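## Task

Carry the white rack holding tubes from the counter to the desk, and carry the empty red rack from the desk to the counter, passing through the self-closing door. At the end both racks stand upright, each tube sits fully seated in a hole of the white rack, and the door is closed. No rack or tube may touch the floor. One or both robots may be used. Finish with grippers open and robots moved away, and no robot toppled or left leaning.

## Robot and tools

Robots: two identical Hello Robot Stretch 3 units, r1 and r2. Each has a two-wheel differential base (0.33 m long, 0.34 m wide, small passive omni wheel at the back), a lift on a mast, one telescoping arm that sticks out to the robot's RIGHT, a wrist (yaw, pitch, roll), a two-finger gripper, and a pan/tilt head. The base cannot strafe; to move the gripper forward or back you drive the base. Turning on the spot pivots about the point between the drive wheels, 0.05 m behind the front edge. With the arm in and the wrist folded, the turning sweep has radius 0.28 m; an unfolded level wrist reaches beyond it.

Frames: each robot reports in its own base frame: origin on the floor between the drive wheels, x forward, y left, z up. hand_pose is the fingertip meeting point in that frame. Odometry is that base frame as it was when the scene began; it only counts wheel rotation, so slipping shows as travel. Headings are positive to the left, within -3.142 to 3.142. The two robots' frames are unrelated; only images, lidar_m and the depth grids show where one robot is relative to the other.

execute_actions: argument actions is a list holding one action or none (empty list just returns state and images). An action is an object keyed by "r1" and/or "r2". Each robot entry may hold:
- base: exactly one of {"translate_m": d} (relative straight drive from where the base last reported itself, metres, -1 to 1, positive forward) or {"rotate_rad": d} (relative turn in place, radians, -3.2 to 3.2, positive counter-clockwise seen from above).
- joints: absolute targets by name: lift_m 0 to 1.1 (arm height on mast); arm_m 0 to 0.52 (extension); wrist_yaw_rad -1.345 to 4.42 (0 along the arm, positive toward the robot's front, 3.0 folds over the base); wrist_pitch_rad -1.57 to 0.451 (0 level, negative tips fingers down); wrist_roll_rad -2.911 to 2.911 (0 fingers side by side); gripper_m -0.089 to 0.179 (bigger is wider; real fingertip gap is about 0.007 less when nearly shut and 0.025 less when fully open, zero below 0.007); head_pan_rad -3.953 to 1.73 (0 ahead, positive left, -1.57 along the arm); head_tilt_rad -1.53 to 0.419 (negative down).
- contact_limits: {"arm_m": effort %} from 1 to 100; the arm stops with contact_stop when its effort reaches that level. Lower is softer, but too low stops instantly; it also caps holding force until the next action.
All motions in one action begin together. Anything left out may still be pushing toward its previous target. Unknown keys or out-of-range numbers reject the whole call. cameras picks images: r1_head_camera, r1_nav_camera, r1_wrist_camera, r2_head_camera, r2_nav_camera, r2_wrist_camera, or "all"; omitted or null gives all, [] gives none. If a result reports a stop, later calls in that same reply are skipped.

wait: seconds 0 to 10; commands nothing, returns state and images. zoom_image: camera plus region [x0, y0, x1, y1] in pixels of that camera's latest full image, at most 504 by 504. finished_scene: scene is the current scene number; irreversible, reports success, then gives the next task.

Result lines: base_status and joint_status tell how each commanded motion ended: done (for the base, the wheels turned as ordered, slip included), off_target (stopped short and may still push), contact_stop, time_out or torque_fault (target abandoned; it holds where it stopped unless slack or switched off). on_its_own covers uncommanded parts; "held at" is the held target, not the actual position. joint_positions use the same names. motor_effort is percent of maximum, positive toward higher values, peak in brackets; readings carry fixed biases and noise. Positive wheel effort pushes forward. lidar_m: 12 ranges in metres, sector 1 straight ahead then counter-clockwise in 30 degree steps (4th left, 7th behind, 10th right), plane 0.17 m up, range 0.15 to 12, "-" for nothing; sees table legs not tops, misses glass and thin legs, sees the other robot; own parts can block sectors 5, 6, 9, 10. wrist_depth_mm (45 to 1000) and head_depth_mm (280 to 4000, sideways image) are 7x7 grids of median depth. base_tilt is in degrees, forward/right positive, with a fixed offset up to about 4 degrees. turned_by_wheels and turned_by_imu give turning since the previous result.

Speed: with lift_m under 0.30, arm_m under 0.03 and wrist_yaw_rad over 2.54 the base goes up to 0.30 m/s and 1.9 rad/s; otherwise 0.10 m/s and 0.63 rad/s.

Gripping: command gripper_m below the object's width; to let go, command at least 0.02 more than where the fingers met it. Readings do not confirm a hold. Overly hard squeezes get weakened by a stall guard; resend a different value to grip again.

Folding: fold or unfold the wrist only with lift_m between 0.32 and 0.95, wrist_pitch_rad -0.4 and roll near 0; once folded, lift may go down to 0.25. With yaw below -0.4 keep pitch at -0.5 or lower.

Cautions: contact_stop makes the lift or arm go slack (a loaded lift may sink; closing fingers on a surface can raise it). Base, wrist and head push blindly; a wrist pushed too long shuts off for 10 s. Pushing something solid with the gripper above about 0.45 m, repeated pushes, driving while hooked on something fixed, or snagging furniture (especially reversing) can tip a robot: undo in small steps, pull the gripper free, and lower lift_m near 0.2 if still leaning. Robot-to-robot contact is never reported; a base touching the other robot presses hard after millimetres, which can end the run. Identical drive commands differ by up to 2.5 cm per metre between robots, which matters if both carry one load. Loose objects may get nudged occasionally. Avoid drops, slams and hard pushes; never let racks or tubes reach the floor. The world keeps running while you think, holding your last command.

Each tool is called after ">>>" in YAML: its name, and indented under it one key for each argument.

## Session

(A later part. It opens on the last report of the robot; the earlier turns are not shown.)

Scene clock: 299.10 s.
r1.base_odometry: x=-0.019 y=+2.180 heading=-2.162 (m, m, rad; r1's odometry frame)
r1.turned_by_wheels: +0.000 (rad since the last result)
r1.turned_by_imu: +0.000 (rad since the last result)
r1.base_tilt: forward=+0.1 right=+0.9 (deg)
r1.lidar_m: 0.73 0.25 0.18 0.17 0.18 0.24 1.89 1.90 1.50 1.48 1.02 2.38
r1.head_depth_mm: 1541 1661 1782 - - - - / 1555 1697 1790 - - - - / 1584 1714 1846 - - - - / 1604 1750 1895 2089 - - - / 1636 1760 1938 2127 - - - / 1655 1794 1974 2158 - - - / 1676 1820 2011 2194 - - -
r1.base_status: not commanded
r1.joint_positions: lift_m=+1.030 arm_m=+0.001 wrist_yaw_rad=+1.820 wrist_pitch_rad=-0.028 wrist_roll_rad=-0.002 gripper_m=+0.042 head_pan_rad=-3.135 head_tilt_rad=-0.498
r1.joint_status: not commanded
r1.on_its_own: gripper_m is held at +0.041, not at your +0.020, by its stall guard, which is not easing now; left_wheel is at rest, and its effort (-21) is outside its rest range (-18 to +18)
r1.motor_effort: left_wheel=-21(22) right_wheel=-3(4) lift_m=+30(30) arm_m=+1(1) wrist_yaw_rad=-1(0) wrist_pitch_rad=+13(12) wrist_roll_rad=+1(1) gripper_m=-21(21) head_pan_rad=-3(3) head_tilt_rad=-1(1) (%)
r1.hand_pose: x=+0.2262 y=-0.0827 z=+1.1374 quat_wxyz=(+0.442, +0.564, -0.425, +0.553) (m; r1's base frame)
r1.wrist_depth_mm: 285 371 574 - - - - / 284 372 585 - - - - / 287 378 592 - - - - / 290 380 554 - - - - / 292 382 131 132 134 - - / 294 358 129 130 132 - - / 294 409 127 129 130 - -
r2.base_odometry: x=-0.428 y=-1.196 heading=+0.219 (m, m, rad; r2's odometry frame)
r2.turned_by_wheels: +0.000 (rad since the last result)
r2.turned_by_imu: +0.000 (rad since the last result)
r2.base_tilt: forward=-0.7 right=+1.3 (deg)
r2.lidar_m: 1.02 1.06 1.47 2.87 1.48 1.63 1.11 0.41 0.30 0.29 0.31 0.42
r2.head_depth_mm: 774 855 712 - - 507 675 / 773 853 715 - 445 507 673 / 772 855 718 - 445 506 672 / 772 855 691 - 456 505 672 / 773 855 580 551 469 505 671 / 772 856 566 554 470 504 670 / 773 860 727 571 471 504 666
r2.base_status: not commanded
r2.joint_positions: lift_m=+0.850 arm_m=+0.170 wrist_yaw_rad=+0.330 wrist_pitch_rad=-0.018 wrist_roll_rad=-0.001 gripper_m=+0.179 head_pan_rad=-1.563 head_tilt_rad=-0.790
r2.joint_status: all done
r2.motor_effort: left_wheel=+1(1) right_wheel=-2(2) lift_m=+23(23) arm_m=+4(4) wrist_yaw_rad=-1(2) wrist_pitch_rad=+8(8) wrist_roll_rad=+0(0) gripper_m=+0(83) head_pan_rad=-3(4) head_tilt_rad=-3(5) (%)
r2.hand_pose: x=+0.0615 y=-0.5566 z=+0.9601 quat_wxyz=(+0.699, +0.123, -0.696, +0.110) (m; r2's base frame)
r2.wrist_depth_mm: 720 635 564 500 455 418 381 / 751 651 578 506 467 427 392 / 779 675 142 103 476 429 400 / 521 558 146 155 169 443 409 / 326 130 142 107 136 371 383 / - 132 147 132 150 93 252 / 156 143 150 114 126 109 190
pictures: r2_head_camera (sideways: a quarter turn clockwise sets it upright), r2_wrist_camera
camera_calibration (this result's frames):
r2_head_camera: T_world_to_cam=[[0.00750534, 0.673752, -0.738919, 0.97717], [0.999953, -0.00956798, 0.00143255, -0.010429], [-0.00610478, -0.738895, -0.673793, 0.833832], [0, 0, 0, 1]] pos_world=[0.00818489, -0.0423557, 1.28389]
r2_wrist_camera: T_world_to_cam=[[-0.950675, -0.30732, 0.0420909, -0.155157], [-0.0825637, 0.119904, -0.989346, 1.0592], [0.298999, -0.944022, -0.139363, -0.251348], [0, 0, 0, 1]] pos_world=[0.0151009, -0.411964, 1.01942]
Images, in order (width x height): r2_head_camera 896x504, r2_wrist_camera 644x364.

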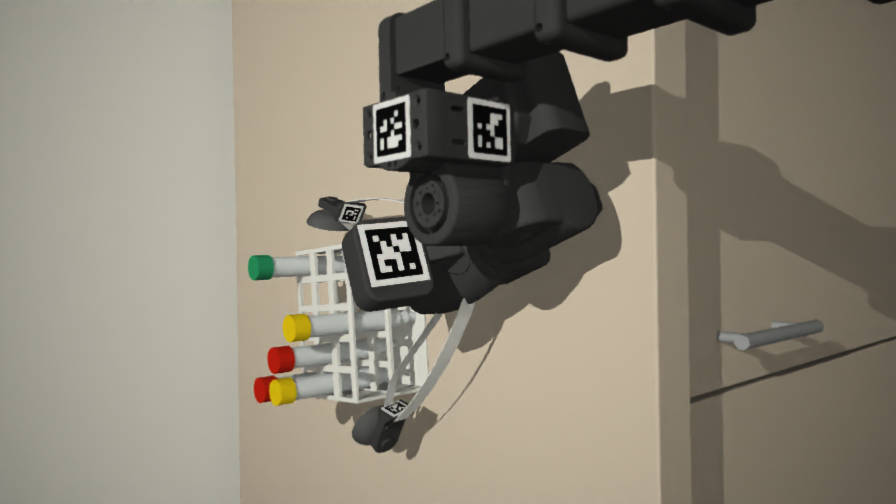

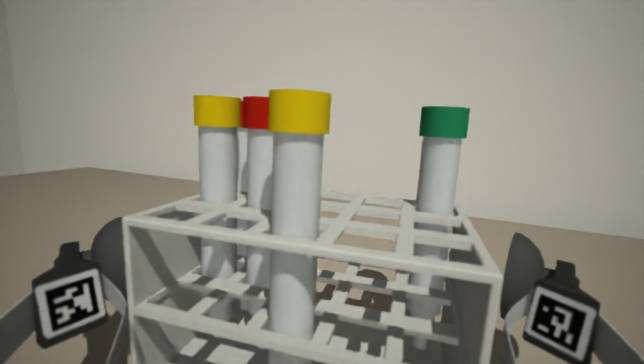

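>>> execute_actions:
  actions:
    - {"r2": {"joints": {"gripper_m": 0.095}}}
  cameras: []

>>> execute_actions:
  actions:
    - {"r2": {"joints": {"wrist_yaw_rad": 0.0, "arm_m": 0.10}}}
  cameras: ["r2_wrist_camera", "r2_head_camera"]

Scene clock: 302.67 s.
r1.base_odometry: x=-0.019 y=+2.180 heading=-2.162 (m, m, rad; r1's odometry frame)
r1.turned_by_wheels: +0.000 (rad since the last result)
r1.turned_by_imu: -0.001 (rad since the last result)
r1.base_tilt: forward=+0.2 right=+0.9 (deg)
r1.lidar_m: 0.73 0.25 0.18 0.17 0.18 0.24 1.88 1.90 1.50 1.48 1.02 2.38
r1.head_depth_mm: 1538 1663 1780 - - - - / 1568 1693 1791 - - - - / 1586 1719 1837 - - - - / 1609 1730 1894 2089 - - - / 1622 1776 1936 2124 - - - / 1656 1803 1966 2161 - - - / 1671 1823 1996 2207 - - -
r1.base_status: not commanded
r1.joint_positions: lift_m=+1.030 arm_m=+0.001 wrist_yaw_rad=+1.820 wrist_pitch_rad=-0.028 wrist_roll_rad=-0.002 gripper_m=+0.042 head_pan_rad=-3.135 head_tilt_rad=-0.498
r1.joint_status: not commanded
r1.on_its_own: gripper_m is held at +0.041, not at your +0.020, by its stall guard, which is not easing now; left_wheel is at rest, and its effort (-22) is outside its rest range (-18 to +18)
r1.motor_effort: left_wheel=-22(22) right_wheel=-4(4) lift_m=+30(30) arm_m=+1(2) wrist_yaw_rad=-1(1) wrist_pitch_rad=+12(12) wrist_roll_rad=+1(1) gripper_m=-21(21) head_pan_rad=-3(3) head_tilt_rad=-1(1) (%)
r1.hand_pose: x=+0.2262 y=-0.0827 z=+1.1374 quat_wxyz=(+0.442, +0.564, -0.425, +0.553) (m; r1's base frame)
r1.wrist_depth_mm: 281 372 581 - - - - / 286 373 590 - - - - / 288 377 590 - - - - / 289 382 550 - - - - / 291 383 131 132 134 - - / 292 356 129 130 131 - - / 293 412 128 129 130 - -
r2.base_odometry: x=-0.428 y=-1.196 heading=+0.219 (m, m, rad; r2's odometry frame)
r2.turned_by_wheels: +0.000 (rad since the last result)
r2.turned_by_imu: +0.001 (rad since the last result)
r2.base_tilt: forward=-0.8 right=+1.3 (deg)
r2.lidar_m: 1.02 1.07 1.47 2.87 1.48 1.64 1.10 0.41 0.30 0.29 0.31 0.42
r2.head_depth_mm: 777 854 713 - - 507 673 / 775 854 715 - 444 507 673 / 774 855 717 - 445 507 673 / 773 855 663 - 456 506 672 / 775 856 578 553 469 504 670 / 775 855 579 555 469 505 669 / 773 858 726 571 471 504 666
r2.base_status: not commanded
r2.joint_positions: lift_m=+0.850 arm_m=+0.170 wrist_yaw_rad=+0.330 wrist_pitch_rad=-0.018 wrist_roll_rad=+0.001 gripper_m=+0.096 head_pan_rad=-1.563 head_tilt_rad=-0.790
r2.joint_status: all done
r2.motor_effort: left_wheel=+1(1) right_wheel=-2(2) lift_m=+24(23) arm_m=+4(4) wrist_yaw_rad=-1(1) wrist_pitch_rad=+8(8) wrist_roll_rad=+0(0) gripper_m=-30(99) head_pan_rad=-4(3) head_tilt_rad=-5(4) (%)
r2.hand_pose: x=+0.0615 y=-0.5566 z=+0.9601 quat_wxyz=(+0.699, +0.123, -0.696, +0.110) (m; r2's base frame)
r2.wrist_depth_mm: 728 640 558 503 455 418 384 / 758 654 567 511 470 426 390 / 771 689 147 107 478 429 398 / 529 562 151 157 170 440 409 / 306 139 139 111 136 369 380 / 224 135 152 132 151 90 250 / 156 151 151 118 126 132 186
pictures: none
No camera images: the call's "cameras" was empty. Leave "cameras" out to get every camera's image.

Scene clock: 304.37 s.
r1.base_odometry: x=-0.019 y=+2.180 heading=-2.162 (m, m, rad; r1's odometry frame)
r1.turned_by_wheels: +0.000 (rad since the last result)
r1.turned_by_imu: +0.000 (rad since the last result)
r1.base_tilt: forward=+0.2 right=+0.8 (deg)
r1.lidar_m: 0.73 0.25 0.18 0.17 0.18 0.24 1.89 1.89 1.50 1.48 1.02 2.38
r1.head_depth_mm: 1538 1667 1767 - - - - / 1564 1694 1806 - - - - / 1584 1713 1834 - - - - / 1604 1742 1885 2077 - - - / 1631 1764 1931 2116 - - - / 1655 1797 1960 2160 - - - / 1684 1833 1991 2203 - - -
r1.base_status: not commanded
r1.joint_positions: lift_m=+1.030 arm_m=+0.001 wrist_yaw_rad=+1.820 wrist_pitch_rad=-0.028 wrist_roll_rad=-0.002 gripper_m=+0.042 head_pan_rad=-3.135 head_tilt_rad=-0.498
r1.joint_status: not commanded
r1.on_its_own: gripper_m is held at +0.041, not at your +0.020, by its stall guard, which is not easing now; left_wheel is at rest, and its effort (-22) is outside its rest range (-18 to +18)
r1.motor_effort: left_wheel=-22(23) right_wheel=-4(4) lift_m=+30(30) arm_m=+0(1) wrist_yaw_rad=+0(1) wrist_pitch_rad=+13(13) wrist_roll_rad=+1(1) gripper_m=-21(21) head_pan_rad=-3(3) head_tilt_rad=-1(1) (%)
r1.hand_pose: x=+0.2262 y=-0.0827 z=+1.1374 quat_wxyz=(+0.442, +0.564, -0.425, +0.553) (m; r1's base frame)
r1.wrist_depth_mm: 283 371 572 - - - - / 286 372 588 - - - - / 288 375 595 - - - - / 288 380 548 - - - - / 290 380 131 132 133 - - / 291 359 129 130 131 - - / 296 410 128 128 130 - -
r2.base_odometry: x=-0.428 y=-1.196 heading=+0.219 (m, m, rad; r2's odometry frame)
r2.turned_by_wheels: +0.000 (rad since the last result)
r2.turned_by_imu: +0.000 (rad since the last result)
r2.base_tilt: forward=-0.7 right=+1.3 (deg)
r2.lidar_m: 1.02 1.07 1.47 2.86 1.47 1.63 1.11 0.41 0.30 0.29 0.31 0.42
r2.head_depth_mm: 776 856 713 580 - 545 674 / 774 854 715 583 - 556 674 / 774 855 555 555 - 545 674 / 773 856 534 551 456 524 674 / 773 855 723 551 469 506 672 / 773 855 724 569 470 505 670 / 774 859 727 571 470 503 667
r2.base_status: not commanded
r2.joint_positions: lift_m=+0.850 arm_m=+0.100 wrist_yaw_rad=+0.001 wrist_pitch_rad=-0.018 wrist_roll_rad=+0.001 gripper_m=+0.104 head_pan_rad=-1.563 head_tilt_rad=-0.790
r2.joint_status: all done
r2.on_its_own: gripper_m is held at +0.105, not at your +0.095, by its stall guard, which is still easing
r2.motor_effort: left_wheel=+1(1) right_wheel=-3(3) lift_m=+23(23) arm_m=-5(6) wrist_yaw_rad=-2(7) wrist_pitch_rad=+8(8) wrist_roll_rad=+0(1) gripper_m=-6(31) head_pan_rad=-3(4) head_tilt_rad=-5(4) (%)
r2.hand_pose: x=-0.0212 y=-0.5011 z=+0.9602 quat_wxyz=(+0.707, +0.007, -0.707, -0.006) (m; r2's base frame)
r2.wrist_depth_mm: 544 539 535 530 521 519 517 / 557 558 544 536 540 530 530 / 569 577 147 108 550 542 542 / 531 578 150 157 170 564 555 / 306 139 139 111 137 369 384 / 225 135 153 132 151 91 250 / 156 152 151 118 127 133 186
pictures: r2_head_camera (sideways: a quarter turn clockwise sets it upright), r2_wrist_camera
camera_calibration (this result's frames):
r2_head_camera: T_world_to_cam=[[0.00750534, 0.673752, -0.738919, 0.97717], [0.999953, -0.00956798, 0.00143254, -0.010429], [-0.00610478, -0.738895, -0.673793, 0.833832], [0, 0, 0, 1]] pos_world=[0.00818489, -0.0423557, 1.28389]
r2_wrist_camera: T_world_to_cam=[[-0.999035, 0.0165226, 0.0406928, -0.0541001], [-0.0379846, 0.140054, -0.989415, 1.05685], [-0.0220469, -0.990006, -0.139292, -0.204124], [0, 0, 0, 1]] pos_world=[-0.0184041, -0.349207, 1.01944]
Images, in order (width x height): r2_head_camera 896x504, r2_wrist_camera 644x364.

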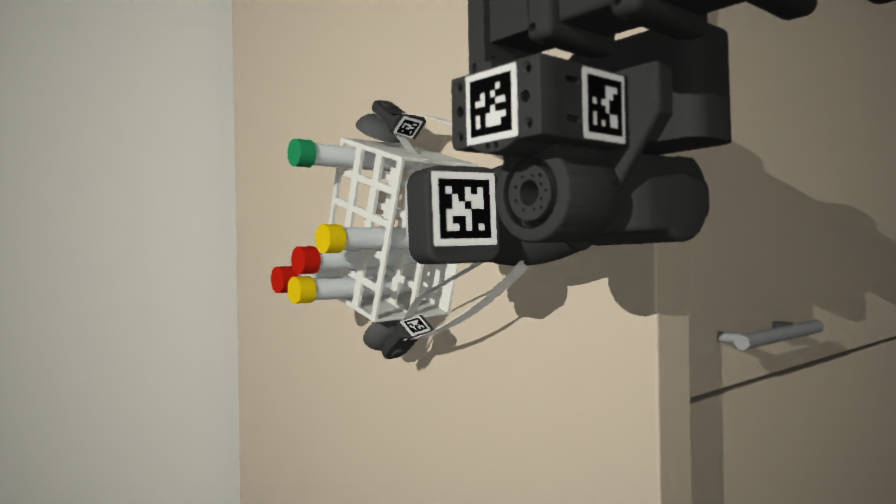

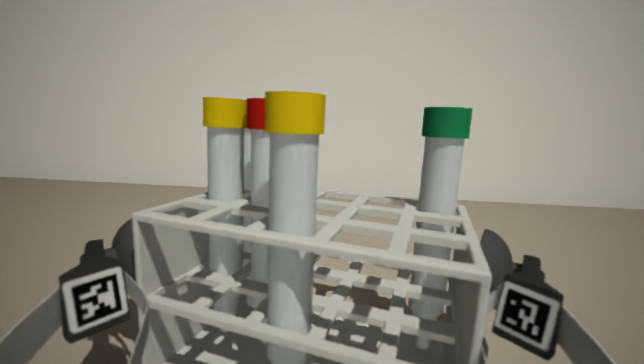

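>>> execute_actions:
  actions: []
  cameras: ["r2_head_camera", "r2_wrist_camera"]

Scene clock: 305.97 s.
r1.base_odometry: x=-0.019 y=+2.180 heading=-2.162 (m, m, rad; r1's odometry frame)
r1.turned_by_wheels: +0.000 (rad since the last result)
r1.turned_by_imu: +0.000 (rad since the last result)
r1.base_tilt: forward=+0.2 right=+0.9 (deg)
r1.lidar_m: 0.73 0.25 0.18 0.17 0.18 0.24 1.89 1.90 1.50 1.48 1.02 2.38
r1.head_depth_mm: 1538 1666 1771 - - - - / 1562 1688 1807 - - - - / 1577 1718 1835 - - - - / 1610 1748 1898 2080 - - - / 1627 1764 1934 2114 - - - / 1656 1802 1964 2148 - - - / 1682 1830 2012 2198 - - -
r1.base_status: not commanded
r1.joint_positions: lift_m=+1.030 arm_m=+0.001 wrist_yaw_rad=+1.820 wrist_pitch_rad=-0.028 wrist_roll_rad=-0.002 gripper_m=+0.042 head_pan_rad=-3.135 head_tilt_rad=-0.498
r1.joint_status: not commanded
r1.on_its_own: gripper_m is held at +0.041, not at your +0.020, by its stall guard, which is not easing now; left_wheel is at rest, and its effort (-21) is outside its rest range (-18 to +18)
r1.motor_effort: left_wheel=-21(23) right_wheel=-4(4) lift_m=+30(30) arm_m=+1(1) wrist_yaw_rad=+0(1) wrist_pitch_rad=+12(13) wrist_roll_rad=+1(1) gripper_m=-21(21) head_pan_rad=-3(3) head_tilt_rad=+0(1) (%)
r1.hand_pose: x=+0.2262 y=-0.0827 z=+1.1374 quat_wxyz=(+0.442, +0.564, -0.425, +0.553) (m; r1's base frame)
r1.wrist_depth_mm: 283 370 576 - - - - / 284 370 588 - - - - / 288 375 586 - - - - / 288 379 550 - - - - / 289 382 131 132 133 - - / 291 357 129 130 131 - - / 294 409 128 129 130 - -
r2.base_odometry: x=-0.428 y=-1.196 heading=+0.219 (m, m, rad; r2's odometry frame)
r2.turned_by_wheels: +0.000 (rad since the last result)
r2.turned_by_imu: +0.000 (rad since the last result)
r2.base_tilt: forward=-0.8 right=+1.4 (deg)
r2.lidar_m: 1.02 1.07 1.47 2.86 1.48 1.64 1.11 0.41 0.30 0.29 0.31 0.42
r2.head_depth_mm: 774 855 713 580 - 547 674 / 774 854 717 582 - 556 674 / 774 855 555 555 - 545 674 / 775 854 534 551 457 524 672 / 772 856 720 552 469 505 671 / 773 856 725 571 470 505 670 / 774 861 727 572 471 503 667
r2.base_status: not commanded
r2.joint_positions: lift_m=+0.850 arm_m=+0.100 wrist_yaw_rad=+0.001 wrist_pitch_rad=-0.018 wrist_roll_rad=+0.001 gripper_m=+0.112 head_pan_rad=-1.563 head_tilt_rad=-0.790
r2.joint_status: all done
r2.on_its_own: gripper_m is held at +0.111, not at your +0.095, by its stall guard, which is still easing
r2.motor_effort: left_wheel=+1(1) right_wheel=-3(3) lift_m=+24(23) arm_m=-5(6) wrist_yaw_rad=-1(7) wrist_pitch_rad=+8(8) wrist_roll_rad=+0(1) gripper_m=-22(31) head_pan_rad=-5(4) head_tilt_rad=-4(4) (%)
r2.hand_pose: x=-0.0212 y=-0.5011 z=+0.9602 quat_wxyz=(+0.707, +0.007, -0.707, -0.006) (m; r2's base frame)
r2.wrist_depth_mm: 538 536 531 527 524 521 514 / 557 554 546 537 540 536 528 / 575 574 147 107 547 554 541 / 531 575 150 157 170 565 560 / 308 139 138 111 137 365 383 / 225 134 152 132 151 89 250 / 156 152 151 118 127 134 186
pictures: r2_head_camera (sideways: a quarter turn clockwise sets it upright), r2_wrist_camera
camera_calibration (this result's frames):
r2_head_camera: T_world_to_cam=[[0.00750534, 0.673752, -0.738919, 0.97717], [0.999953, -0.00956798, 0.00143254, -0.010429], [-0.00610478, -0.738895, -0.673793, 0.833832], [0, 0, 0, 1]] pos_world=[0.00818489, -0.0423557, 1.28389]
r2_wrist_camera: T_world_to_cam=[[-0.999035, 0.0165236, 0.040694, -0.0541011], [-0.0379857, 0.140055, -0.989415, 1.05685], [-0.022048, -0.990006, -0.139292, -0.204124], [0, 0, 0, 1]] pos_world=[-0.0184041, -0.349207, 1.01944]
Images, in order (width x height): r2_head_camera 896x504, r2_wrist_camera 644x364.

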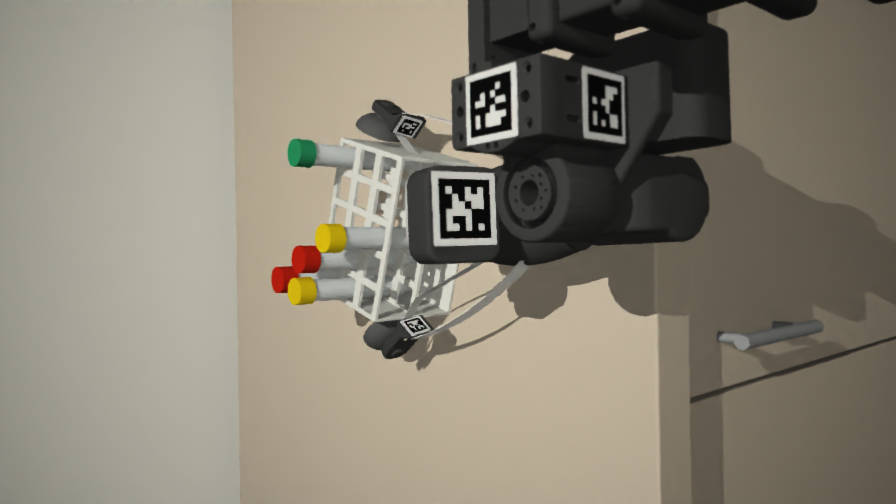

